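# Plug rack relays into color-matched panel sockets

## Task

Take every relay (a small transparent box topped by a colored button) out of the black rack and seat it in the empty panel socket whose colored marking matches that button. Seat it fully, so it matches the relays already installed: button facing the same way as theirs, top at the same height, and upright. There is no click to tell you it is seated. Any relay in a socket of the wrong color fails the job, and so does any relay already in the panel that is lifted partly out or tilted. A relay counts only if it stays in place without the robot holding it.

## Robot and tools

Robot: two arms, left_arm and right_arm. Each has six revolute joints and a parallel gripper. Each has a wrist camera: cam_left_wrist and cam_right_wrist, both 504x504 fisheye images.

Frame: one shared scene frame for both arms. The origin is on the table top midway between the arms. +x points out over the table, +z points up, and left_arm sits on the +y side. The names left and right refer to the arms only, not to sides of an image. Reported hand positions are in metres and can be slightly off, more so at long reach.

execute_actions takes "actions", a list holding at most one item, and an optional boolean "pictures".
- Empty list: nothing is commanded. You get the current state plus pictures.
- Motion item: {"rows": [[...]], "steps": n}. n is 4 to 15 control steps, each 1/30 s, and defaults to 15. Each row is used for one step. If there are fewer rows than steps, the last row repeats.
- Wait item: {"steps": n} with n up to 300. Nothing new is commanded. It returns when n steps have passed since the previous result, and the time you spend replying counts toward those steps.
Pictures come back only with an empty list or with "pictures": true. If a call is refused, nothing reaches the robot.

Each row is one flat list of 18 numbers covering both arms, even when only one arm should move.
- Numbers 1-6: left_arm joint targets.
- Numbers 7-9: left gripper position, force_limit, speed.
- Numbers 10-15: right_arm joint targets.
- Numbers 16-18: right gripper position, force_limit, speed.
Joint numbers are absolute target angles in radians, in the same order and convention as the Joint positions line. The order is waist, shoulder, elbow, forearm roll, wrist pitch, wrist roll.
Stated joint ranges: waist, shoulder, forearm roll, wrist pitch and wrist roll are -6.283 to 6.283; elbow is -2.792 to 2.792. The true stops may sit up to 0.010 rad either side of these values. A target more than 0.010 rad beyond a stated end, and further out than the current angle, gets the call refused. A target beyond the true stop is clipped to the stop and reported as "joint sent to its limit", possibly about an earlier action. If that message is missing, do not assume the joint has more room.
The three gripper numbers are absolute settings, each in [-1, 1]:
- position: +1 is fully open (85 mm). The pads touch near -0.8. At -1 the fingers close until something blocks them.
- force_limit: about 20 N at -1, 128 N at 0 and 235 N at +1 on a 40 mm object. Thin or tiny objects get less.
- speed: about 20 mm/s at -1, 85 at 0 and 150 at +1. Faster closing squeezes somewhat harder.
To leave a gripper unchanged, resend its previous three numbers; a 0 there is a real command. Changes to force or speed take effect only when position changes by at least 0.01. To loosen a grip, open first.

Motion limits: target speed is capped at 2.09 rad/s for waist and shoulder, 3.14 for elbow, and 3.93 for the three wrist joints. Ramp-up takes 0.3 s, and all joints of an arm are synchronised. Each step's target stays within 0.456 rad (waist, shoulder), 0.683 (elbow) or 0.854 (wrist joints) of the measured angle. Targets are also scaled back so the hand never leads its measured position by more than 70 mm. Large moves therefore need several calls.

Results:
- The state line gives, per arm, end_effector_position (m), end_effector_quat_wxyz, and linear and angular velocity.
- The Joint positions and Joint velocities lines are in rad and rad/s.
- position_measured is finger opening in counts: 3 is open, about 78 is 60 mm, 130 is 40 mm, 180 is 20 mm, 230 is pads touching.
- object_status: 0 moving; 1 blocked while opening; 2 blocked while closing, which is a grip; 3 reached the target or fully closed.
- "joint command not followed" means a clearance check altered joint targets; the rest of the row still ran.
- HELD marks steps where your row was not fully applied.
- MOTOR HOT warns of heating; an OVER-TEMPERATURE FAULT then brakes that arm.

Gripper geometry: the fingers point along the gripper's +z, and they close along its y. The reported position is the point between the pads when closed. Fingertips extend about 19 mm past it when closed and 6 mm when open. While closing, the tips move about 13 mm further out, so leave clearance above surfaces. A flat block projects about 9 cm toward the gripper's +x and rotates with it.

Timing: a result arrives 4 steps before its action ends, and those steps run while you reply. The simulation keeps going during your replies. Arms keep heading to the last row sent until they settle or a step is HELD.

To grip a relay: send position -1, keep sending it, and confirm object_status is 2. Grips made at force_limit -1 keep reporting 2 even if the object slips out, so check the cameras too. Short pulls on held parts or nudges to loose objects can happen.

zoom_image: {"camera": one of the two names, "region": [x0, y0, x1, y1]}. The region is in pixels of that camera's latest image, with the origin at top-left and at most 504x504. Use it to compare button colors, orientation and seating height.

finished_scene: {"scene": the current scene's number}. Replying without any tool call ends everything.

Avoid the following:
- Contact torque at a joint's load limit, or an outside force of 144 N, stops the arm for 10 s. Load limits are waist and shoulder 295, elbow 139, and the wrist joints 39.1 N m.
- Arms pressing on each other can end the scene.
- Knocking anything off the table fails the job.
- Drops, slams and hard pushes cost quality.
- Disturbing installed relays when pressing a new one down can also fail the job.

Each tool is called after "Call:" as name([rows], argument=value, ...), one row to a line, values as JSON.

## Session

Call:
execute_actions(actions=[])

Scene clock: 0.00 s of 8400.00 s.
left_arm: end_effector_position=(+0.2018, +0.8384, +0.2343) position_measured=3 object_status=3 end_effector_quat_wxyz=(-0.322, +0.943, +0.021, +0.078) end_effector_velocity=(-0.000, -0.000, +0.000) end_effector_angular_velocity=(-0.000, -0.002, +0.001) | right_arm: end_effector_position=(+0.7115, -0.2183, +0.1215) position_measured=3 object_status=3 end_effector_quat_wxyz=(+0.332, -0.163, +0.918, +0.144) end_effector_velocity=(-0.000, -0.000, +0.001) end_effector_angular_velocity=(+0.000, -0.001, -0.000)
Joint positions: left_arm=[ 0.629 -0.331  2.408  0.704  0.612 -2.96 ] | right_arm=[-0.093  0.385  1.946  1.195  0.337 -1.302]
Joint velocities: left_arm=[ 0.    -0.     0.     0.    -0.001 -0.002] | right_arm=[-0.    -0.002  0.     0.     0.     0.   ]

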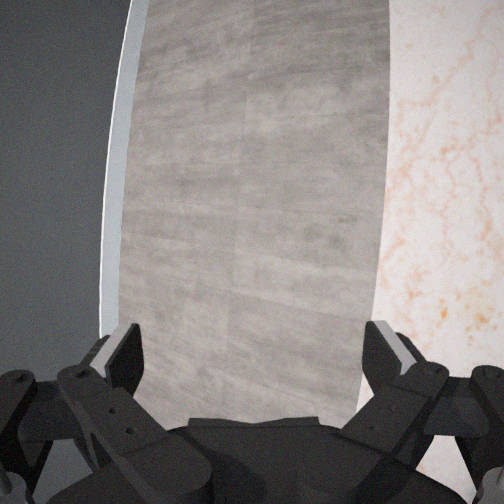

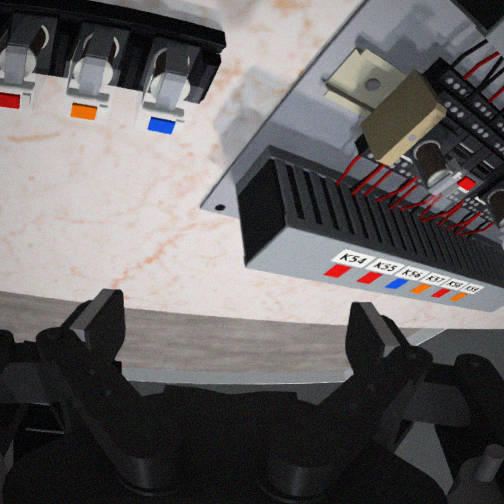

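Call:
execute_actions([
  {"rows":[[0.629,-0.331,2.408,0.704,0.612,-2.96,1,0,0,0.15,0.0667,1.5375,0,1.5374,0,1,0,0]],"steps":15},
])

Call:
execute_actions([
  {"steps":45},
], pictures=true)

Scene clock: 1.90 s of 8400.00 s.
left_arm: end_effector_position=(+0.2020, +0.8387, +0.2345) position_measured=3 object_status=3 end_effector_quat_wxyz=(-0.323, +0.943, +0.021, +0.078) end_effector_velocity=(-0.000, +0.000, -0.000) end_effector_angular_velocity=(+0.000, +0.001, -0.001) | right_arm: end_effector_position=(+0.6651, -0.1078, +0.2548) position_measured=3 object_status=3 end_effector_quat_wxyz=(+0.281, -0.264, +0.894, +0.228) end_effector_velocity=(-0.327, +0.245, +0.369) end_effector_angular_velocity=(-0.160, +0.684, +0.849)
Joint positions: left_arm=[ 0.629 -0.331  2.408  0.704  0.612 -2.96 ] | right_arm=[-0.01   0.276  1.806  0.859  0.673 -0.967]
Joint velocities: left_arm=[-0.     0.     0.     0.     0.     0.001] | right_arm=[ 0.284 -0.37  -0.475 -1.375  1.374  1.376]
Steps of this call (steps 1 to 46: nothing new was sent; steps 47 to 57: the first 11 steps of this action). Readings (joint positions | what the end effector reports):
47: left_arm=[0.629 -0.331 2.408 0.704 0.612 -2.960] | right_arm=[-0.093 0.385 1.946 1.195 0.337 -1.302] | left_arm position_measured=3 object_status=3 | right_arm position_measured=3 object_status=3
48: left_arm=[0.629 -0.331 2.408 0.704 0.612 -2.960] | right_arm=[-0.091 0.382 1.943 1.188 0.344 -1.295] | left_arm position_measured=3 object_status=3 | right_arm position_measured=3 object_status=3
50: left_arm=[0.629 -0.331 2.408 0.704 0.612 -2.960] | right_arm=[-0.075 0.363 1.916 1.133 0.399 -1.241] | left_arm position_measured=3 object_status=3 | right_arm position_measured=3 object_status=3
54: left_arm=[0.629 -0.331 2.408 0.704 0.612 -2.960] | right_arm=[-0.038 0.313 1.853 0.988 0.544 -1.096] | left_arm position_measured=3 object_status=3 | right_arm position_measured=3 object_status=3
57: the state above

Scene clock: 3.40 s of 8400.00 s.
left_arm: end_effector_position=(+0.2020, +0.8387, +0.2345) position_measured=3 object_status=3 end_effector_quat_wxyz=(-0.323, +0.943, +0.021, +0.078) end_effector_velocity=(+0.000, +0.000, +0.000) end_effector_angular_velocity=(+0.001, +0.000, -0.002) | right_arm: end_effector_position=(+0.4639, -0.1946, +0.4533) position_measured=3 object_status=3 end_effector_quat_wxyz=(+0.000, -0.176, +0.984, +0.000) end_effector_velocity=(-0.001, +0.001, +0.000) end_effector_angular_velocity=(+0.000, -0.000, +0.001)
Joint positions: left_arm=[ 0.629 -0.331  2.408  0.704  0.612 -2.96 ] | right_arm=[ 0.15   0.067  1.537  0.     1.537 -0.   ]
Joint velocities: left_arm=[ 0.     0.    -0.     0.    -0.001  0.002] | right_arm=[ 0.002 -0.001  0.    -0.     0.     0.   ]
Kept back: nothing.
Steps of this call (steps 1 to 4: the last 4 steps of your previous action; steps 5 to 45: the robot went on to your last target). Readings (joint positions | what the end effector reports):
1: left_arm=[0.629 -0.331 2.408 0.704 0.612 -2.960] | right_arm=[-0.000 0.264 1.790 0.811 0.721 -0.919] | left_arm position_measured=3 object_status=3 | right_arm position_measured=3 object_status=3
2: left_arm=[0.629 -0.331 2.408 0.704 0.612 -2.960] | right_arm=[0.010 0.251 1.774 0.760 0.772 -0.868] | left_arm position_measured=3 object_status=3 | right_arm position_measured=3 object_status=3
4: left_arm=[0.629 -0.331 2.408 0.704 0.612 -2.960] | right_arm=[0.029 0.226 1.742 0.657 0.876 -0.757] | left_arm position_measured=3 object_status=3 | right_arm position_measured=3 object_status=3
8: left_arm=[0.629 -0.331 2.408 0.704 0.612 -2.960] | right_arm=[0.066 0.177 1.678 0.453 1.081 -0.521] | left_arm position_measured=3 object_status=3 | right_arm position_measured=3 object_status=3
45: the state above
All arms were judged still, so your last target was given up. Only a new action makes them travel on or press farther. Fingers that are still opening or closing keep moving.

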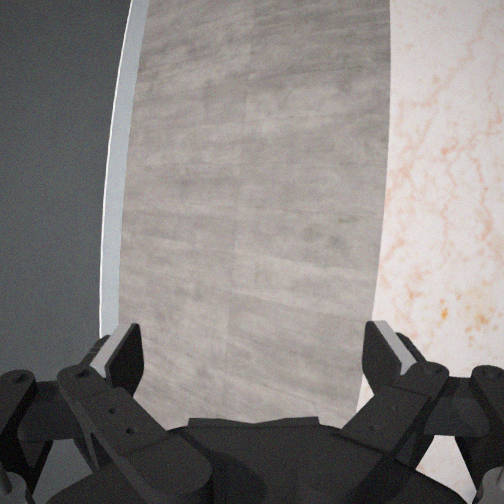

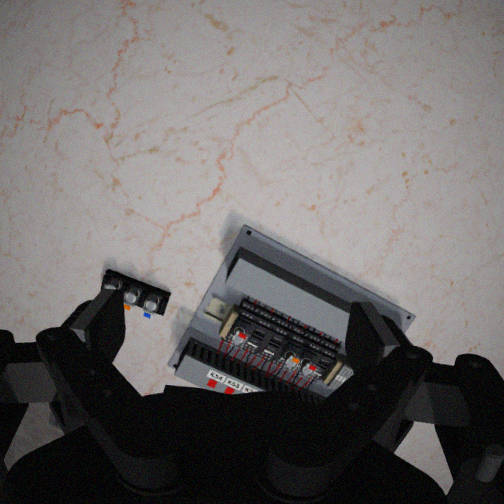

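Call:
execute_actions([
  {"rows":[[0.629,-0.331,2.408,0.704,0.612,-2.96,1,0,0,0.15,0.3263,1.4971,0,1.3182,0,1,0,0]],"steps":15},
])

Call:
execute_actions([
  {"steps":15},
], pictures=true)

Scene clock: 4.17 s of 8400.00 s.
left_arm: end_effector_position=(+0.2020, +0.8387, +0.2345) position_measured=3 object_status=3 end_effector_quat_wxyz=(-0.323, +0.943, +0.021, +0.078) end_effector_velocity=(+0.000, -0.000, +0.000) end_effector_angular_velocity=(+0.000, +0.000, -0.001) | right_arm: end_effector_position=(+0.5672, -0.1563, +0.3399) position_measured=3 object_status=3 end_effector_quat_wxyz=(-0.000, -0.176, +0.984, -0.000) end_effector_velocity=(+0.324, +0.120, -0.430) end_effector_angular_velocity=(-0.001, +0.003, +0.001)
Joint positions: left_arm=[ 0.629 -0.331  2.408  0.704  0.612 -2.96 ] | right_arm=[ 0.15   0.265  1.507 -0.     1.37   0.   ]
Joint velocities: left_arm=[-0.001  0.    -0.     0.    -0.     0.001] | right_arm=[ 0.001  0.688 -0.107  0.    -0.578 -0.   ]
Steps of this call (steps 1 to 12: nothing new was sent; steps 13 to 23: the first 11 steps of this action). Readings (joint positions | what the end effector reports):
13: left_arm=[0.629 -0.331 2.408 0.704 0.612 -2.960] | right_arm=[0.150 0.067 1.537 -0.000 1.537 0.000] | left_arm position_measured=3 object_status=3 | right_arm position_measured=3 object_status=3
14: left_arm=[0.629 -0.331 2.408 0.704 0.612 -2.960] | right_arm=[0.150 0.070 1.537 -0.000 1.535 0.000] | left_arm position_measured=3 object_status=3 | right_arm position_measured=3 object_status=3
16: left_arm=[0.629 -0.331 2.408 0.704 0.612 -2.960] | right_arm=[0.150 0.099 1.532 -0.000 1.510 0.000] | left_arm position_measured=3 object_status=3 | right_arm position_measured=3 object_status=3
20: left_arm=[0.629 -0.331 2.408 0.704 0.612 -2.960] | right_arm=[0.150 0.195 1.517 -0.000 1.429 0.000] | left_arm position_measured=3 object_status=3 | right_arm position_measured=3 object_status=3
23: the state above

Scene clock: 4.67 s of 8400.00 s.
left_arm: end_effector_position=(+0.2020, +0.8387, +0.2345) position_measured=3 object_status=3 end_effector_quat_wxyz=(-0.323, +0.943, +0.021, +0.078) end_effector_velocity=(+0.000, -0.000, -0.000) end_effector_angular_velocity=(-0.000, -0.000, -0.001) | right_arm: end_effector_position=(+0.5952, -0.1461, +0.3009) position_measured=3 object_status=3 end_effector_quat_wxyz=(-0.000, -0.176, +0.984, -0.000) end_effector_velocity=(-0.000, -0.000, -0.000) end_effector_angular_velocity=(-0.001, +0.000, -0.000)
Joint positions: left_arm=[ 0.629 -0.331  2.408  0.704  0.612 -2.96 ] | right_arm=[ 0.15   0.326  1.497 -0.     1.318  0.   ]
Joint velocities: left_arm=[-0.001  0.     0.     0.    -0.    -0.   ] | right_arm=[-0.  0.  0. -0. -0.  0.]
Kept back: nothing.
Steps of this call (steps 1 to 4: the last 4 steps of your previous action; steps 5 to 15: the robot went on to your last target). Readings (joint positions | what the end effector reports):
1: left_arm=[0.629 -0.331 2.408 0.704 0.612 -2.960] | right_arm=[0.150 0.288 1.503 -0.000 1.351 -0.000] | left_arm position_measured=3 object_status=3 | right_arm position_measured=3 object_status=3
2: left_arm=[0.629 -0.331 2.408 0.704 0.612 -2.960] | right_arm=[0.150 0.308 1.500 -0.000 1.334 0.000] | left_arm position_measured=3 object_status=3 | right_arm position_measured=3 object_status=3
4: left_arm=[0.629 -0.331 2.408 0.704 0.612 -2.960] | right_arm=[0.150 0.326 1.497 -0.000 1.319 0.000] | left_arm position_measured=3 object_status=3 | right_arm position_measured=3 object_status=3
8: left_arm=[0.629 -0.331 2.408 0.704 0.612 -2.960] | right_arm=[0.150 0.327 1.497 -0.000 1.318 0.000] | left_arm position_measured=3 object_status=3 | right_arm position_measured=3 object_status=3
15: the state above

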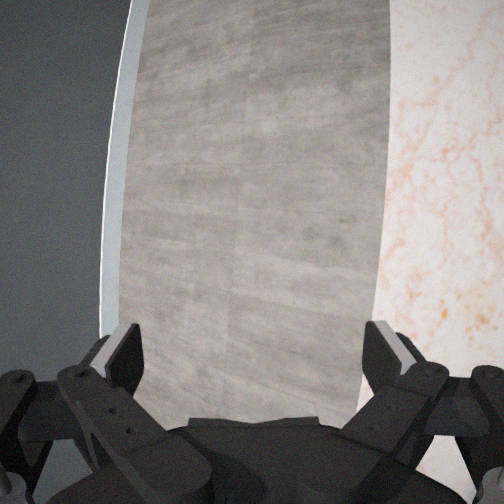

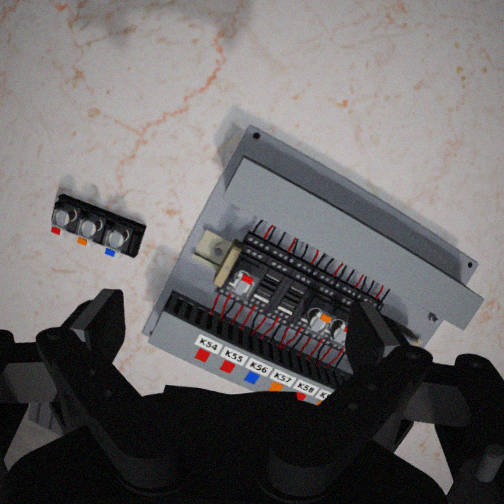

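Call:
zoom_image(camera="cam_right_wrist", region=[180,200,420,410])

Call:
zoom_image(camera="cam_right_wrist", region=[30,170,170,290])

Region (180, 200, 420, 410) of cam_right_wrist's 504x504 image, scaled by 2.100, with more detail than that image has; it fills the top 441 rows of this view, and the rest is white.

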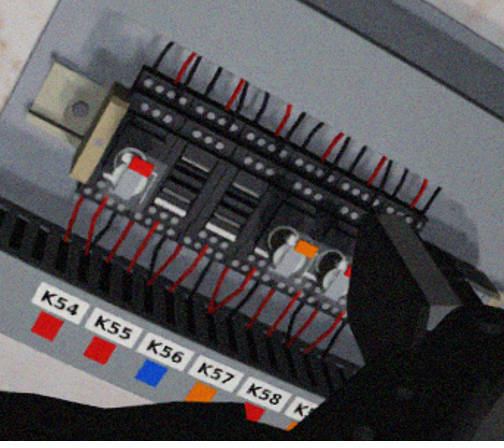

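Region (30, 170, 170, 290) of cam_right_wrist's 504x504 image, scaled by 3.600, with more detail than that image has; it fills the top 432 rows of this view, and the rest is white.

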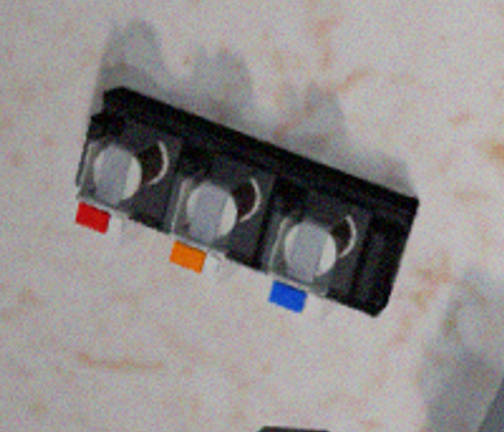

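Call:
execute_actions([
  {"rows":[[0.629,-0.331,2.408,0.704,0.612,-2.96,1,0,0,-0.0122,0.4485,1.5702,0,1.1229,-1.379,1,0,0]],"steps":15},
])

Call:
execute_actions([
  {"steps":12},
], pictures=true)

Scene clock: 6.03 s of 8400.00 s.
left_arm: end_effector_position=(+0.2020, +0.8387, +0.2345) position_measured=3 object_status=3 end_effector_quat_wxyz=(-0.323, +0.943, +0.021, +0.078) end_effector_velocity=(-0.000, +0.001, +0.001) end_effector_angular_velocity=(+0.001, -0.002, +0.002) | right_arm: end_effector_position=(+0.6396, -0.2046, +0.2267) position_measured=3 object_status=3 end_effector_quat_wxyz=(+0.000, -0.420, +0.908, +0.000) end_effector_velocity=(+0.129, -0.211, -0.252) end_effector_angular_velocity=(-0.001, +0.001, +2.662)
Joint positions: left_arm=[ 0.629 -0.331  2.408  0.704  0.612 -2.96 ] | right_arm=[ 0.058  0.396  1.539  0.     1.207 -0.605]
Joint velocities: left_arm=[ 0.002 -0.    -0.     0.    -0.001 -0.001] | right_arm=[-0.312  0.235  0.14   0.    -0.374 -2.973]
Steps of this call (steps 1 to 15: the robot went on to your last target; steps 16 to 30: nothing new was sent; steps 31 to 41: the first 11 steps of this action). Readings (joint positions | what the end effector reports):
31: left_arm=[0.629 -0.331 2.408 0.704 0.612 -2.960] | right_arm=[0.150 0.326 1.497 0.000 1.318 -0.000] | left_arm position_measured=3 object_status=3 | right_arm position_measured=3 object_status=3
32: left_arm=[0.629 -0.331 2.408 0.704 0.612 -2.960] | right_arm=[0.149 0.327 1.498 0.000 1.317 -0.007] | left_arm position_measured=3 object_status=3 | right_arm position_measured=3 object_status=3
34: left_arm=[0.629 -0.331 2.408 0.704 0.612 -2.960] | right_arm=[0.138 0.334 1.502 0.000 1.304 -0.063] | left_arm position_measured=3 object_status=3 | right_arm position_measured=3 object_status=3
38: left_arm=[0.629 -0.331 2.408 0.704 0.612 -2.960] | right_arm=[0.091 0.370 1.524 0.000 1.248 -0.333] | left_arm position_measured=3 object_status=3 | right_arm position_measured=3 object_status=3
41: the state above

Scene clock: 6.43 s of 8400.00 s.
left_arm: end_effector_position=(+0.2020, +0.8387, +0.2345) position_measured=3 object_status=3 end_effector_quat_wxyz=(-0.323, +0.943, +0.021, +0.078) end_effector_velocity=(+0.001, +0.000, +0.000) end_effector_angular_velocity=(+0.000, -0.001, -0.000) | right_arm: end_effector_position=(+0.6650, -0.2537, +0.1700) position_measured=3 object_status=3 end_effector_quat_wxyz=(+0.000, -0.707, +0.707, -0.000) end_effector_velocity=(+0.000, +0.001, -0.002) end_effector_angular_velocity=(-0.000, +0.001, +0.010)
Joint positions: left_arm=[ 0.629 -0.331  2.408  0.704  0.612 -2.96 ] | right_arm=[-0.012  0.448  1.57   0.     1.123 -1.378]
Joint velocities: left_arm=[-0.     0.    -0.001  0.    -0.001 -0.001] | right_arm=[ 0.001  0.002 -0.     0.    -0.001 -0.009]
Kept back: nothing.
Steps of this call (steps 1 to 4: the last 4 steps of your previous action; steps 5 to 12: the robot went on to your last target). Readings (joint positions | what the end effector reports):
1: left_arm=[0.629 -0.331 2.408 0.704 0.612 -2.960] | right_arm=[0.047 0.403 1.543 0.000 1.195 -0.710] | left_arm position_measured=3 object_status=3 | right_arm position_measured=3 object_status=3
2: left_arm=[0.629 -0.331 2.408 0.704 0.612 -2.960] | right_arm=[0.037 0.411 1.548 0.000 1.183 -0.821] | left_arm position_measured=3 object_status=3 | right_arm position_measured=3 object_status=3
4: left_arm=[0.629 -0.331 2.408 0.704 0.612 -2.960] | right_arm=[0.018 0.426 1.557 0.000 1.159 -1.037] | left_arm position_measured=3 object_status=3 | right_arm position_measured=3 object_status=3
8: left_arm=[0.629 -0.331 2.408 0.704 0.612 -2.960] | right_arm=[-0.007 0.444 1.568 0.000 1.129 -1.318] | left_arm position_measured=3 object_status=3 | right_arm position_measured=3 object_status=3
12: the state above

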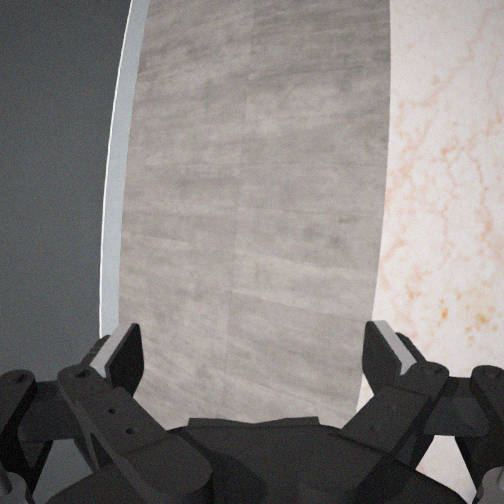

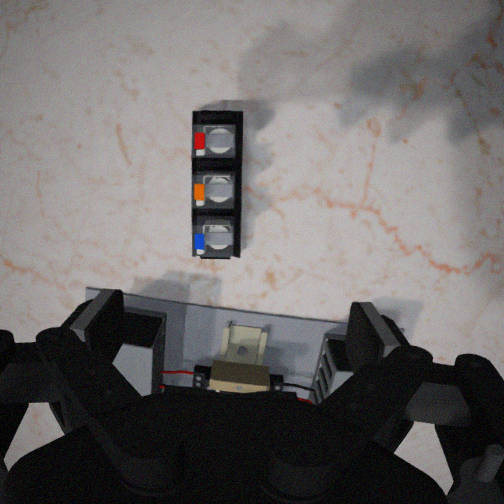

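Call:
execute_actions([
  {"rows":[[0.629,-0.331,2.408,0.704,0.612,-2.96,1,0,0,-0.0122,0.4824,1.6085,0,1.0507,-1.379,1,0,0]],"steps":15},
], pictures=true)

Scene clock: 7.20 s of 8400.00 s.
left_arm: end_effector_position=(+0.2020, +0.8387, +0.2345) position_measured=3 object_status=3 end_effector_quat_wxyz=(-0.323, +0.943, +0.021, +0.078) end_effector_velocity=(+0.001, -0.000, -0.000) end_effector_angular_velocity=(-0.000, +0.000, -0.001) | right_arm: end_effector_position=(+0.6651, -0.2538, +0.1246) position_measured=3 object_status=3 end_effector_quat_wxyz=(-0.000, -0.707, +0.707, +0.000) end_effector_velocity=(+0.000, -0.000, +0.001) end_effector_angular_velocity=(+0.001, -0.002, -0.001)
Joint positions: left_arm=[ 0.629 -0.331  2.408  0.704  0.612 -2.96 ] | right_arm=[-0.012  0.483  1.608 -0.     1.051 -1.379]
Joint velocities: left_arm=[-0.002  0.    -0.    -0.     0.    -0.   ] | right_arm=[-0.    -0.002  0.     0.001 -0.    -0.   ]
Steps of this call (steps 1 to 12: the robot went on to your last target; steps 13 to 23: the first 11 steps of this action). Readings (joint positions | what the end effector reports):
13: left_arm=[0.629 -0.331 2.408 0.704 0.612 -2.960] | right_arm=[-0.012 0.449 1.570 -0.000 1.123 -1.379] | left_arm position_measured=3 object_status=3 | right_arm position_measured=3 object_status=3
14: left_arm=[0.629 -0.331 2.408 0.704 0.612 -2.960] | right_arm=[-0.012 0.451 1.574 -0.000 1.115 -1.379] | left_arm position_measured=3 object_status=3 | right_arm position_measured=3 object_status=3
16: left_arm=[0.629 -0.331 2.408 0.704 0.612 -2.960] | right_arm=[-0.012 0.473 1.599 -0.000 1.069 -1.379] | left_arm position_measured=3 object_status=3 | right_arm position_measured=3 object_status=3
20: left_arm=[0.629 -0.331 2.408 0.704 0.612 -2.960] | right_arm=[-0.012 0.483 1.608 -0.000 1.051 -1.379] | left_arm position_measured=3 object_status=3 | right_arm position_measured=3 object_status=3
23: the state above

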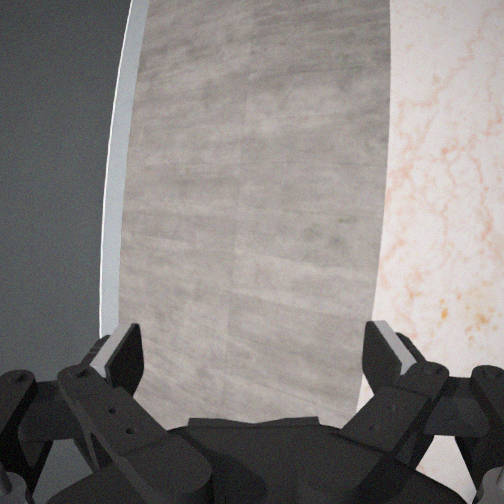

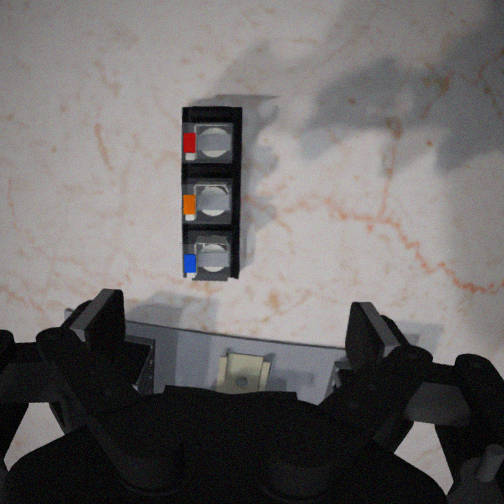

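Call:
execute_actions([
  {"rows":[[0.629,-0.331,2.408,0.704,0.612,-2.96,1,0,0,-0.0172,0.5414,1.6061,0,0.9941,-1.384,0.2,0,0]],"steps":15},
], pictures=true)

Scene clock: 8.07 s of 8400.00 s.
left_arm: end_effector_position=(+0.2020, +0.8387, +0.2345) position_measured=3 object_status=3 end_effector_quat_wxyz=(-0.323, +0.943, +0.021, +0.078) end_effector_velocity=(-0.001, +0.000, -0.000) end_effector_angular_velocity=(+0.000, +0.003, -0.001) | right_arm: end_effector_position=(+0.6811, -0.2547, +0.0798) position_measured=63 object_status=0 end_effector_quat_wxyz=(+0.000, -0.707, +0.707, +0.000) end_effector_velocity=(-0.000, +0.000, +0.000) end_effector_angular_velocity=(-0.001, -0.001, +0.002)
Joint positions: left_arm=[ 0.629 -0.331  2.408  0.704  0.612 -2.96 ] | right_arm=[-0.017  0.542  1.606  0.     0.994 -1.384]
Joint velocities: left_arm=[ 0.001 -0.     0.    -0.     0.001  0.003] | right_arm=[ 0.001 -0.001  0.001 -0.001 -0.    -0.   ]
Steps of this call (steps 1 to 4: the last 4 steps of your previous action; steps 5 to 15: the robot went on to your last target; steps 16 to 26: the first 11 steps of this action). Readings (joint positions | what the end effector reports):
16: left_arm=[0.629 -0.331 2.408 0.704 0.612 -2.960] | right_arm=[-0.012 0.482 1.608 0.000 1.051 -1.379] | left_arm position_measured=3 object_status=3 | right_arm position_measured=3 object_status=0
17: left_arm=[0.629 -0.331 2.408 0.704 0.612 -2.960] | right_arm=[-0.012 0.485 1.608 0.000 1.047 -1.379] | left_arm position_measured=3 object_status=3 | right_arm position_measured=4 object_status=0
19: left_arm=[0.629 -0.331 2.408 0.704 0.612 -2.960] | right_arm=[-0.015 0.514 1.607 0.000 1.019 -1.382] | left_arm position_measured=3 object_status=3 | right_arm position_measured=13 object_status=0
23: left_arm=[0.629 -0.331 2.408 0.704 0.612 -2.960] | right_arm=[-0.017 0.542 1.606 0.000 0.994 -1.384] | left_arm position_measured=3 object_status=3 | right_arm position_measured=41 object_status=0
26: the state above

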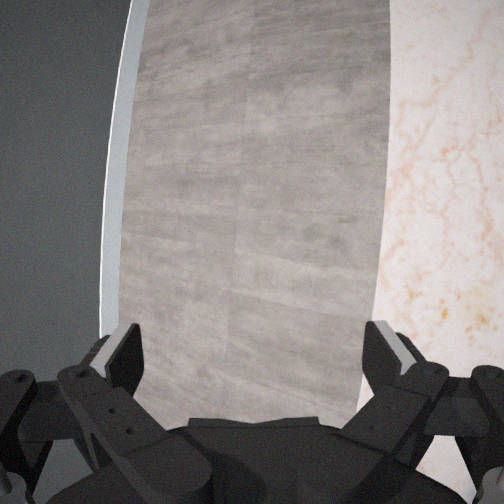

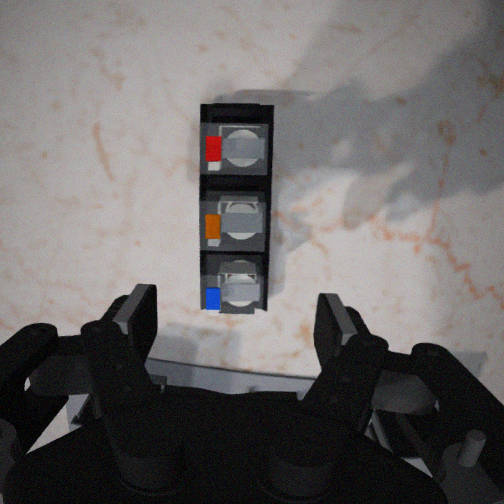

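Call:
execute_actions([
  {"rows":[[0.629,-0.331,2.408,0.704,0.612,-2.96,1,0,0,-0.0311,0.547,1.6181,0,0.9765,-1.3979,0.0,0,0]],"steps":15},
], pictures=true)

Scene clock: 8.87 s of 8400.00 s.
left_arm: end_effector_position=(+0.2020, +0.8387, +0.2345) position_measured=3 object_status=3 end_effector_quat_wxyz=(-0.323, +0.943, +0.021, +0.078) end_effector_velocity=(+0.000, -0.000, -0.000) end_effector_angular_velocity=(+0.000, +0.000, -0.002) | right_arm: end_effector_position=(+0.6810, -0.2658, +0.0699) position_measured=128 object_status=0 end_effector_quat_wxyz=(+0.000, -0.707, +0.707, -0.000) end_effector_velocity=(-0.000, +0.001, +0.000) end_effector_angular_velocity=(+0.001, -0.000, +0.001)
Joint positions: left_arm=[ 0.629 -0.331  2.408  0.704  0.612 -2.96 ] | right_arm=[-0.031  0.547  1.618 -0.     0.977 -1.398]
Joint velocities: left_arm=[-0.001 -0.     0.    -0.    -0.001  0.001] | right_arm=[ 0.001  0.    -0.     0.001 -0.    -0.   ]
Steps of this call (steps 1 to 4: the last 4 steps of your previous action; steps 5 to 13: the robot went on to your last target; steps 14 to 24: the first 11 steps of this action). Readings (joint positions | what the end effector reports):
14: left_arm=[0.629 -0.331 2.408 0.704 0.612 -2.960] | right_arm=[-0.017 0.541 1.606 -0.000 0.994 -1.384] | left_arm position_measured=3 object_status=3 | right_arm position_measured=104 object_status=0
15: left_arm=[0.629 -0.331 2.408 0.704 0.612 -2.960] | right_arm=[-0.021 0.542 1.609 -0.000 0.989 -1.388] | left_arm position_measured=3 object_status=3 | right_arm position_measured=104 object_status=0
17: left_arm=[0.629 -0.331 2.408 0.704 0.612 -2.960] | right_arm=[-0.031 0.547 1.618 -0.000 0.977 -1.398] | left_arm position_measured=3 object_status=3 | right_arm position_measured=113 object_status=0
21: left_arm=[0.629 -0.331 2.408 0.704 0.612 -2.960] | right_arm=[-0.031 0.547 1.618 -0.000 0.977 -1.398] | left_arm position_measured=3 object_status=3 | right_arm position_measured=127 object_status=0
24: the state above

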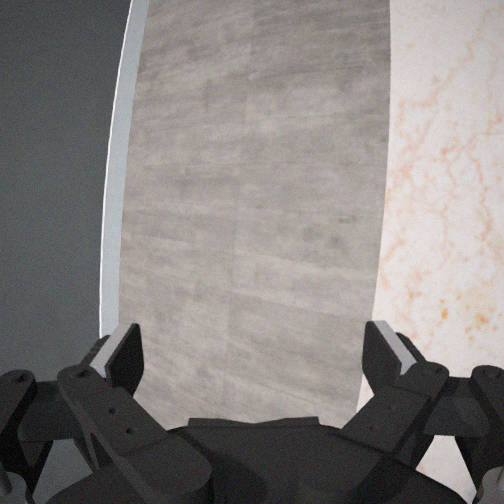

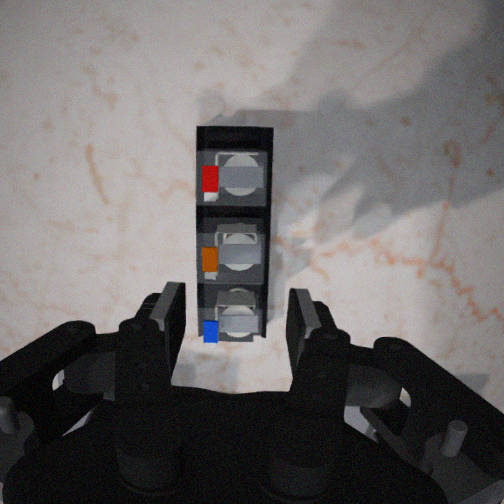

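Call:
zoom_image(camera="cam_right_wrist", region=[150,220,330,400])

Region (150, 220, 330, 400) of cam_right_wrist's 504x504 image, scaled by 2.800, with more detail than that image has.

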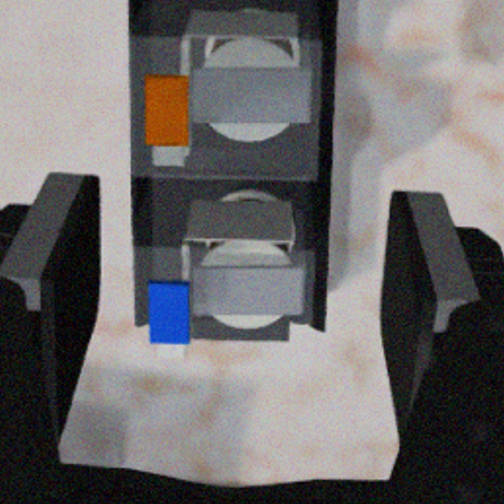

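Call:
execute_actions([
  {"rows":[[0.629,-0.331,2.408,0.704,0.612,-2.96,1,0,0,-0.0311,0.547,1.6181,0,0.9765,-1.3979,-1,-0.4,-0.3]],"steps":15},
], pictures=true)

Scene clock: 9.60 s of 8400.00 s.
left_arm: end_effector_position=(+0.2020, +0.8387, +0.2345) position_measured=3 object_status=3 end_effector_quat_wxyz=(-0.323, +0.943, +0.021, +0.078) end_effector_velocity=(-0.001, +0.000, -0.000) end_effector_angular_velocity=(-0.000, +0.001, +0.002) | right_arm: end_effector_position=(+0.6810, -0.2658, +0.0699) position_measured=175 object_status=0 end_effector_quat_wxyz=(+0.000, -0.707, +0.707, -0.000) end_effector_velocity=(+0.000, -0.000, +0.001) end_effector_angular_velocity=(+0.000, -0.001, -0.001)
Joint positions: left_arm=[ 0.629 -0.331  2.408  0.704  0.612 -2.96 ] | right_arm=[-0.031  0.547  1.618  0.     0.976 -1.398]
Joint velocities: left_arm=[ 0.002 -0.     0.001 -0.     0.001  0.   ] | right_arm=[-0.001 -0.002  0.     0.    -0.    -0.   ]
Steps of this call (steps 1 to 4: the last 4 steps of your previous action; steps 5 to 11: the robot went on to your last target; steps 12 to 22: the first 11 steps of this action). Readings (joint positions | what the end effector reports):
12: left_arm=[0.629 -0.331 2.408 0.704 0.612 -2.960] | right_arm=[-0.031 0.547 1.618 -0.000 0.977 -1.398] | left_arm position_measured=3 object_status=3 | right_arm position_measured=128 object_status=0
13: left_arm=[0.629 -0.331 2.408 0.704 0.612 -2.960] | right_arm=[-0.031 0.547 1.618 -0.000 0.977 -1.398] | left_arm position_measured=3 object_status=3 | right_arm position_measured=129 object_status=0
15: left_arm=[0.629 -0.331 2.408 0.704 0.612 -2.960] | right_arm=[-0.031 0.547 1.618 -0.000 0.977 -1.398] | left_arm position_measured=3 object_status=3 | right_arm position_measured=136 object_status=0
19: left_arm=[0.629 -0.331 2.408 0.704 0.612 -2.960] | right_arm=[-0.031 0.547 1.618 -0.000 0.976 -1.398] | left_arm position_measured=3 object_status=3 | right_arm position_measured=158 object_status=0
22: the state above

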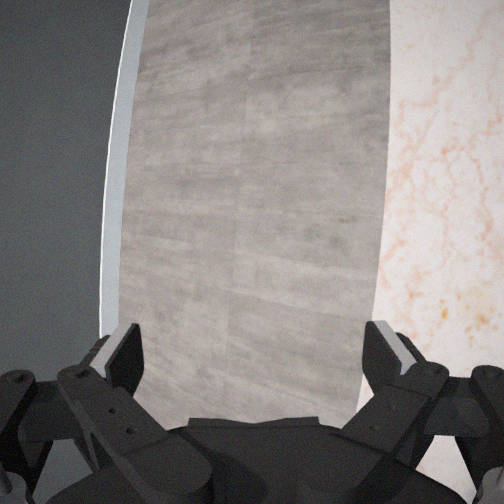

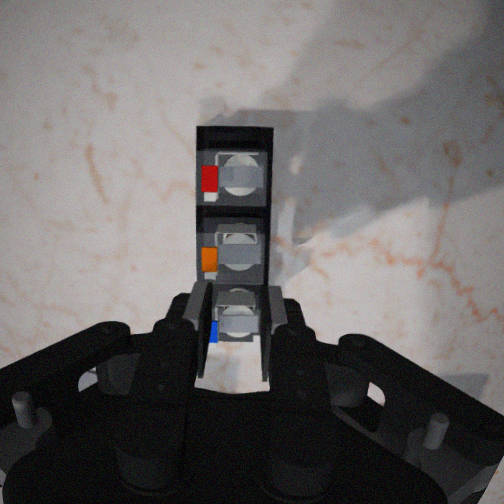

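Call:
execute_actions([
  {"steps":5},
], pictures=true)

Scene clock: 9.77 s of 8400.00 s.
left_arm: end_effector_position=(+0.2020, +0.8387, +0.2345) position_measured=3 object_status=3 end_effector_quat_wxyz=(-0.323, +0.943, +0.021, +0.078) end_effector_velocity=(+0.000, -0.000, +0.000) end_effector_angular_velocity=(-0.000, -0.001, +0.000) | right_arm: end_effector_position=(+0.6810, -0.2658, +0.0699) position_measured=204 object_status=0 end_effector_quat_wxyz=(+0.000, -0.707, +0.707, +0.000) end_effector_velocity=(+0.000, -0.001, -0.000) end_effector_angular_velocity=(-0.000, +0.000, -0.001)
Joint positions: left_arm=[ 0.629 -0.331  2.408  0.704  0.612 -2.96 ] | right_arm=[-0.031  0.547  1.618  0.     0.976 -1.398]
Joint velocities: left_arm=[-0.001 -0.     0.    -0.    -0.    -0.001] | right_arm=[-0.001  0.001 -0.    -0.     0.     0.   ]
Kept back: nothing.
Steps of this call (steps 1 to 4: the last 4 steps of your previous action; step 5: the robot went on to your last target). Readings (joint positions | what the end effector reports):
1: left_arm=[0.629 -0.331 2.408 0.704 0.612 -2.960] | right_arm=[-0.031 0.547 1.618 0.000 0.976 -1.398] | left_arm position_measured=3 object_status=3 | right_arm position_measured=181 object_status=0
2: left_arm=[0.629 -0.331 2.408 0.704 0.612 -2.960] | right_arm=[-0.031 0.547 1.618 0.000 0.976 -1.398] | left_arm position_measured=3 object_status=3 | right_arm position_measured=186 object_status=0
4: left_arm=[0.629 -0.331 2.408 0.704 0.612 -2.960] | right_arm=[-0.031 0.547 1.618 0.000 0.976 -1.398] | left_arm position_measured=3 object_status=3 | right_arm position_measured=198 object_status=0
5: the state above

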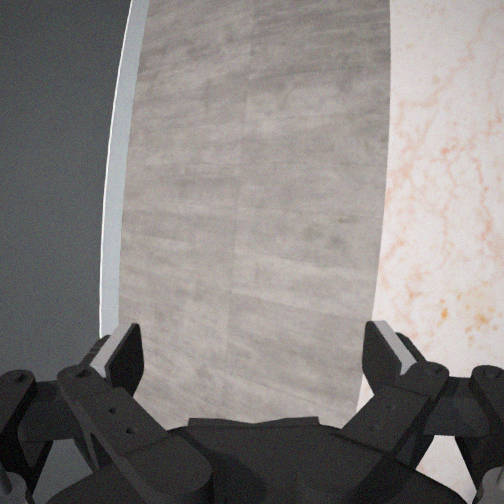

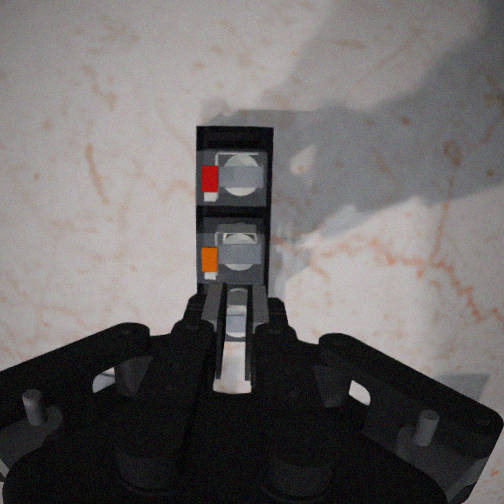

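Call:
execute_actions([
  {"rows":[[0.629,-0.331,2.408,0.704,0.612,-2.96,1,0,0,-0.021,0.5494,1.6141,0,0.9781,-1.3878,0.1,-0.4,0.5]],"steps":12},
])

Call:
execute_actions([
  {"rows":[[0.629,-0.331,2.408,0.704,0.612,-2.96,1,0,0,-0.021,0.5716,1.6282,0,0.9418,-1.3878,0.1,-0.4,0.5]],"steps":15},
], pictures=true)

Scene clock: 10.53 s of 8400.00 s.
left_arm: end_effector_position=(+0.2020, +0.8387, +0.2345) position_measured=3 object_status=3 end_effector_quat_wxyz=(-0.323, +0.943, +0.021, +0.078) end_effector_velocity=(+0.001, -0.001, -0.000) end_effector_angular_velocity=(-0.000, +0.001, -0.002) | right_arm: end_effector_position=(+0.6810, -0.2576, +0.0698) position_measured=179 object_status=0 end_effector_quat_wxyz=(+0.000, -0.707, +0.707, -0.000) end_effector_velocity=(-0.001, -0.000, -0.000) end_effector_angular_velocity=(-0.000, +0.003, -0.002)
Joint positions: left_arm=[ 0.629 -0.331  2.408  0.704  0.612 -2.96 ] | right_arm=[-0.021  0.549  1.614  0.     0.978 -1.388]
Joint velocities: left_arm=[-0.002 -0.     0.    -0.     0.     0.   ] | right_arm=[-0.     0.     0.    -0.     0.002  0.001]
Steps of this call (steps 1 to 15: the robot went on to your last target; steps 16 to 23: the first 8 steps of this action). Readings (joint positions | what the end effector reports):
16: left_arm=[0.629 -0.331 2.408 0.704 0.612 -2.960] | right_arm=[-0.031 0.547 1.618 0.000 0.976 -1.398] | left_arm position_measured=3 object_status=3 | right_arm position_measured=231 object_status=0
17: left_arm=[0.629 -0.331 2.408 0.704 0.612 -2.960] | right_arm=[-0.028 0.548 1.617 0.000 0.976 -1.395] | left_arm position_measured=3 object_status=3 | right_arm position_measured=231 object_status=0
19: left_arm=[0.629 -0.331 2.408 0.704 0.612 -2.960] | right_arm=[-0.021 0.549 1.614 0.000 0.977 -1.388] | left_arm position_measured=3 object_status=3 | right_arm position_measured=218 object_status=0
23: the state above

Scene clock: 11.03 s of 8400.00 s.
left_arm: end_effector_position=(+0.2020, +0.8387, +0.2345) position_measured=3 object_status=3 end_effector_quat_wxyz=(-0.323, +0.943, +0.021, +0.078) end_effector_velocity=(+0.000, -0.000, -0.000) end_effector_angular_velocity=(-0.000, +0.001, -0.001) | right_arm: end_effector_position=(+0.6810, -0.2578, +0.0457) position_measured=117 object_status=0 end_effector_quat_wxyz=(-0.000, -0.707, +0.707, +0.000) end_effector_velocity=(+0.000, -0.000, +0.000) end_effector_angular_velocity=(+0.001, -0.001, -0.001)
Joint positions: left_arm=[ 0.629 -0.331  2.408  0.704  0.612 -2.96 ] | right_arm=[-0.021  0.572  1.628 -0.     0.942 -1.388]
Joint velocities: left_arm=[-0.001  0.    -0.    -0.     0.001  0.001] | right_arm=[-0.    -0.     0.     0.001 -0.001  0.   ]
Steps of this call (steps 1 to 4: the last 4 steps of your previous action; steps 5 to 15: the first 11 steps of this action). Readings (joint positions | what the end effector reports):
5: left_arm=[0.629 -0.331 2.408 0.704 0.612 -2.960] | right_arm=[-0.021 0.550 1.614 0.000 0.978 -1.388] | left_arm position_measured=3 object_status=3 | right_arm position_measured=128 object_status=0
6: left_arm=[0.629 -0.331 2.408 0.704 0.612 -2.960] | right_arm=[-0.021 0.553 1.616 0.000 0.973 -1.388] | left_arm position_measured=3 object_status=3 | right_arm position_measured=122 object_status=0
8: left_arm=[0.629 -0.331 2.408 0.704 0.612 -2.960] | right_arm=[-0.021 0.570 1.628 -0.000 0.945 -1.388] | left_arm position_measured=3 object_status=3 | right_arm position_measured=118 object_status=0
12: left_arm=[0.629 -0.331 2.408 0.704 0.612 -2.960] | right_arm=[-0.021 0.572 1.628 -0.000 0.942 -1.388] | left_arm position_measured=3 object_status=3 | right_arm position_measured=117 object_status=0
15: the state above

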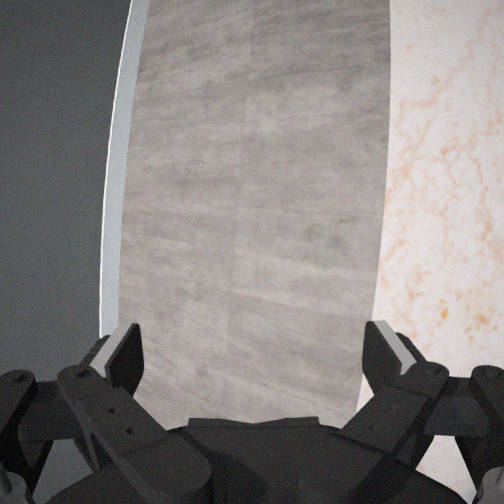

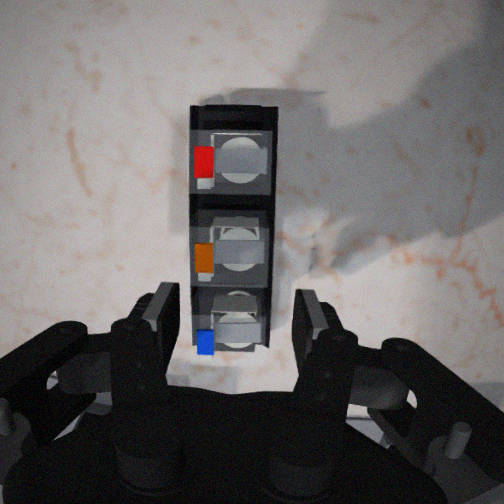

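Call:
execute_actions([
  {"rows":[[0.629,-0.331,2.408,0.704,0.612,-2.96,1,0,0,-0.021,0.5716,1.6282,0,0.9418,-1.3878,-1,-0.4,-0.3]],"steps":15},
], pictures=true)

Scene clock: 11.53 s of 8400.00 s.
left_arm: end_effector_position=(+0.2020, +0.8387, +0.2345) position_measured=3 object_status=3 end_effector_quat_wxyz=(-0.323, +0.943, +0.021, +0.078) end_effector_velocity=(+0.001, +0.000, +0.001) end_effector_angular_velocity=(+0.001, -0.002, -0.000) | right_arm: end_effector_position=(+0.6810, -0.2577, +0.0459) position_measured=163 object_status=0 end_effector_quat_wxyz=(+0.000, -0.707, +0.707, -0.000) end_effector_velocity=(+0.000, +0.001, +0.002) end_effector_angular_velocity=(+0.001, -0.003, +0.001)
Joint positions: left_arm=[ 0.629 -0.331  2.408  0.704  0.612 -2.96 ] | right_arm=[-0.021  0.572  1.628  0.     0.942 -1.388]
Joint velocities: left_arm=[-0.001 -0.    -0.001 -0.    -0.001 -0.001] | right_arm=[ 0.001 -0.003 -0.     0.    -0.    -0.   ]
Steps of this call (steps 1 to 4: the last 4 steps of your previous action; steps 5 to 15: the first 11 steps of this action). Readings (joint positions | what the end effector reports):
5: left_arm=[0.629 -0.331 2.408 0.704 0.612 -2.960] | right_arm=[-0.021 0.572 1.628 -0.000 0.942 -1.388] | left_arm position_measured=3 object_status=3 | right_arm position_measured=117 object_status=0
6: left_arm=[0.629 -0.331 2.408 0.704 0.612 -2.960] | right_arm=[-0.021 0.572 1.628 -0.000 0.942 -1.388] | left_arm position_measured=3 object_status=3 | right_arm position_measured=117 object_status=0
8: left_arm=[0.629 -0.331 2.408 0.704 0.612 -2.960] | right_arm=[-0.021 0.572 1.628 -0.000 0.942 -1.388] | left_arm position_measured=3 object_status=3 | right_arm position_measured=124 object_status=0
12: left_arm=[0.629 -0.331 2.408 0.704 0.612 -2.960] | right_arm=[-0.021 0.572 1.628 0.000 0.942 -1.388] | left_arm position_measured=3 object_status=3 | right_arm position_measured=146 object_status=0
15: the state above

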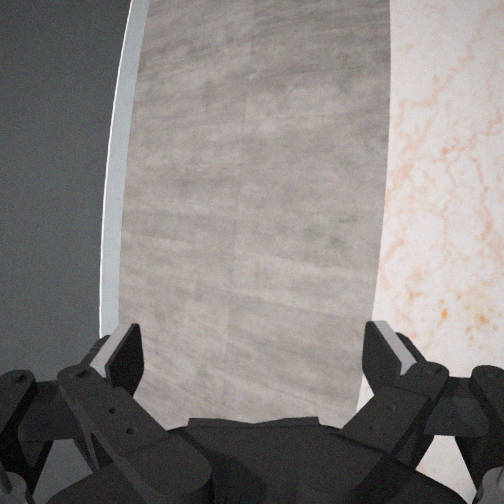

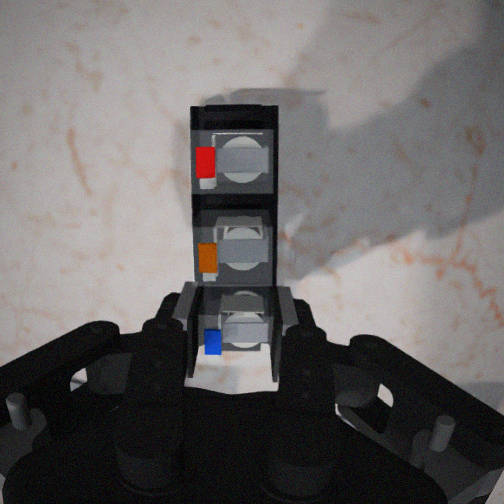

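Call:
execute_actions([
  {"steps":6},
], pictures=true)

Call:
zoom_image(camera="cam_right_wrist", region=[150,200,330,400])

Scene clock: 11.73 s of 8400.00 s.
left_arm: end_effector_position=(+0.2020, +0.8387, +0.2345) position_measured=3 object_status=3 end_effector_quat_wxyz=(-0.323, +0.943, +0.021, +0.078) end_effector_velocity=(-0.000, +0.000, +0.000) end_effector_angular_velocity=(+0.000, -0.000, +0.000) | right_arm: end_effector_position=(+0.6810, -0.2577, +0.0460) position_measured=165 object_status=2 end_effector_quat_wxyz=(+0.000, -0.707, +0.707, -0.000) end_effector_velocity=(+0.000, -0.000, +0.000) end_effector_angular_velocity=(+0.000, -0.000, -0.000)
Joint positions: left_arm=[ 0.629 -0.331  2.408  0.704  0.612 -2.96 ] | right_arm=[-0.021  0.572  1.628  0.     0.942 -1.388]
Joint velocities: left_arm=[ 0.001 -0.    -0.     0.    -0.     0.001] | right_arm=[-0. -0. -0.  0. -0.  0.]
Kept back: nothing.
Steps of this call (steps 1 to 4: the last 4 steps of your previous action; steps 5 to 6: the robot went on to your last target). Readings (joint positions | what the end effector reports):
1: left_arm=[0.629 -0.331 2.408 0.704 0.612 -2.960] | right_arm=[-0.021 0.572 1.628 0.000 0.942 -1.388] | left_arm position_measured=3 object_status=3 | right_arm position_measured=165 object_status=0
2: left_arm=[0.629 -0.331 2.408 0.704 0.612 -2.960] | right_arm=[-0.021 0.572 1.628 0.000 0.942 -1.388] | left_arm position_measured=3 object_status=3 | right_arm position_measured=165 object_status=0
4: left_arm=[0.629 -0.331 2.408 0.704 0.612 -2.960] | right_arm=[-0.021 0.572 1.628 0.000 0.942 -1.388] | left_arm position_measured=3 object_status=3 | right_arm position_measured=165 object_status=0
6: the state above

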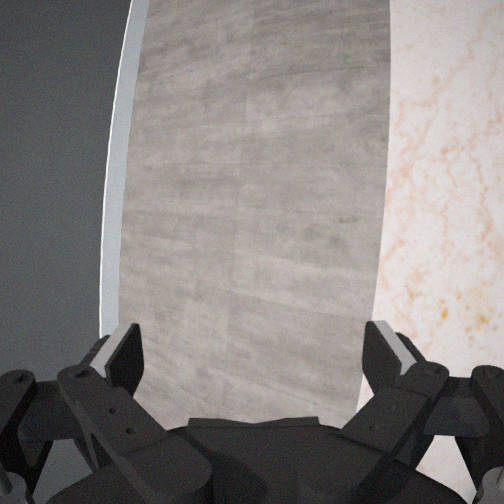

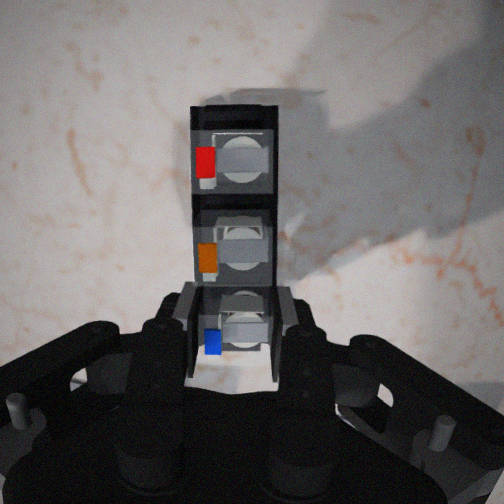

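Region (150, 200, 330, 400) of cam_right_wrist's 504x504 image, scaled by 2.520, with more detail than that image has; it fills the left 454 columns of this view, and the rest is white.

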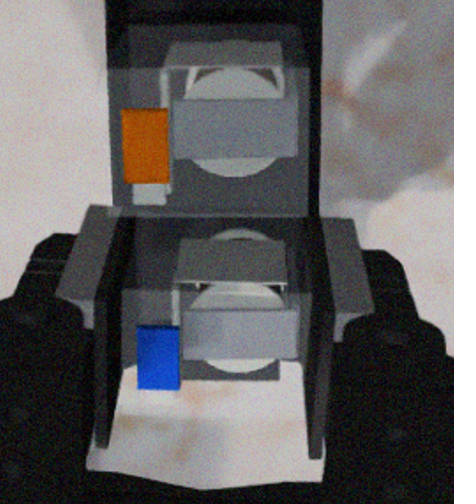

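Call:
execute_actions([
  {"rows":[[0.629,-0.331,2.408,0.704,0.612,-2.96,1,0,0,-0.021,0.5069,1.5793,0,1.0554,-1.3878,-1,-0.4,-0.3]],"steps":15},
], pictures=true)

Scene clock: 12.27 s of 8400.00 s.
left_arm: end_effector_position=(+0.2020, +0.8387, +0.2345) position_measured=3 object_status=3 end_effector_quat_wxyz=(-0.323, +0.943, +0.021, +0.078) end_effector_velocity=(-0.001, +0.000, +0.000) end_effector_angular_velocity=(-0.000, +0.000, +0.002) | right_arm: end_effector_position=(+0.6808, -0.2577, +0.1200) position_measured=165 object_status=2 end_effector_quat_wxyz=(+0.000, -0.707, +0.707, -0.000) end_effector_velocity=(+0.001, -0.000, -0.000) end_effector_angular_velocity=(+0.000, +0.001, -0.001)
Joint positions: left_arm=[ 0.629 -0.331  2.408  0.704  0.612 -2.96 ] | right_arm=[-0.021  0.507  1.58   0.     1.055 -1.388]
Joint velocities: left_arm=[ 0.001 -0.     0.     0.     0.001 -0.   ] | right_arm=[-0.001  0.001 -0.002  0.     0.001  0.   ]
Steps of this call (steps 1 to 5: the robot went on to your last target; steps 6 to 16: the first 11 steps of this action). Readings (joint positions | what the end effector reports):
6: left_arm=[0.629 -0.331 2.408 0.704 0.612 -2.960] | right_arm=[-0.021 0.571 1.628 0.000 0.942 -1.388] | left_arm position_measured=3 object_status=3 | right_arm position_measured=165 object_status=2
7: left_arm=[0.629 -0.331 2.408 0.704 0.612 -2.960] | right_arm=[-0.021 0.568 1.626 0.000 0.948 -1.388] | left_arm position_measured=3 object_status=3 | right_arm position_measured=165 object_status=2
9: left_arm=[0.629 -0.331 2.408 0.704 0.612 -2.960] | right_arm=[-0.021 0.540 1.604 0.000 0.999 -1.388] | left_arm position_measured=3 object_status=3 | right_arm position_measured=165 object_status=2
13: left_arm=[0.629 -0.331 2.408 0.704 0.612 -2.960] | right_arm=[-0.021 0.506 1.580 0.000 1.055 -1.388] | left_arm position_measured=3 object_status=3 | right_arm position_measured=165 object_status=2
16: the state above

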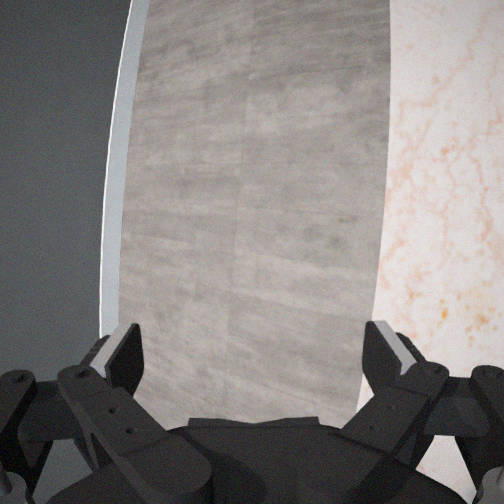

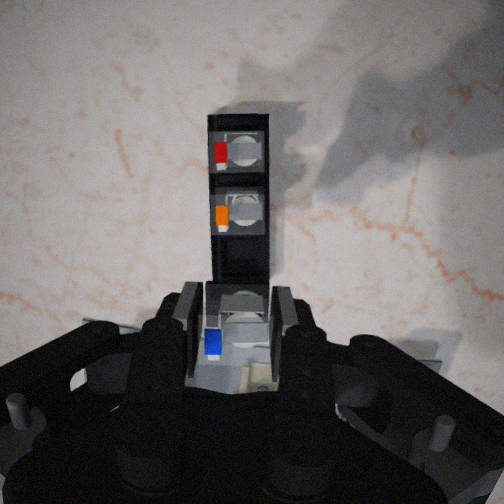

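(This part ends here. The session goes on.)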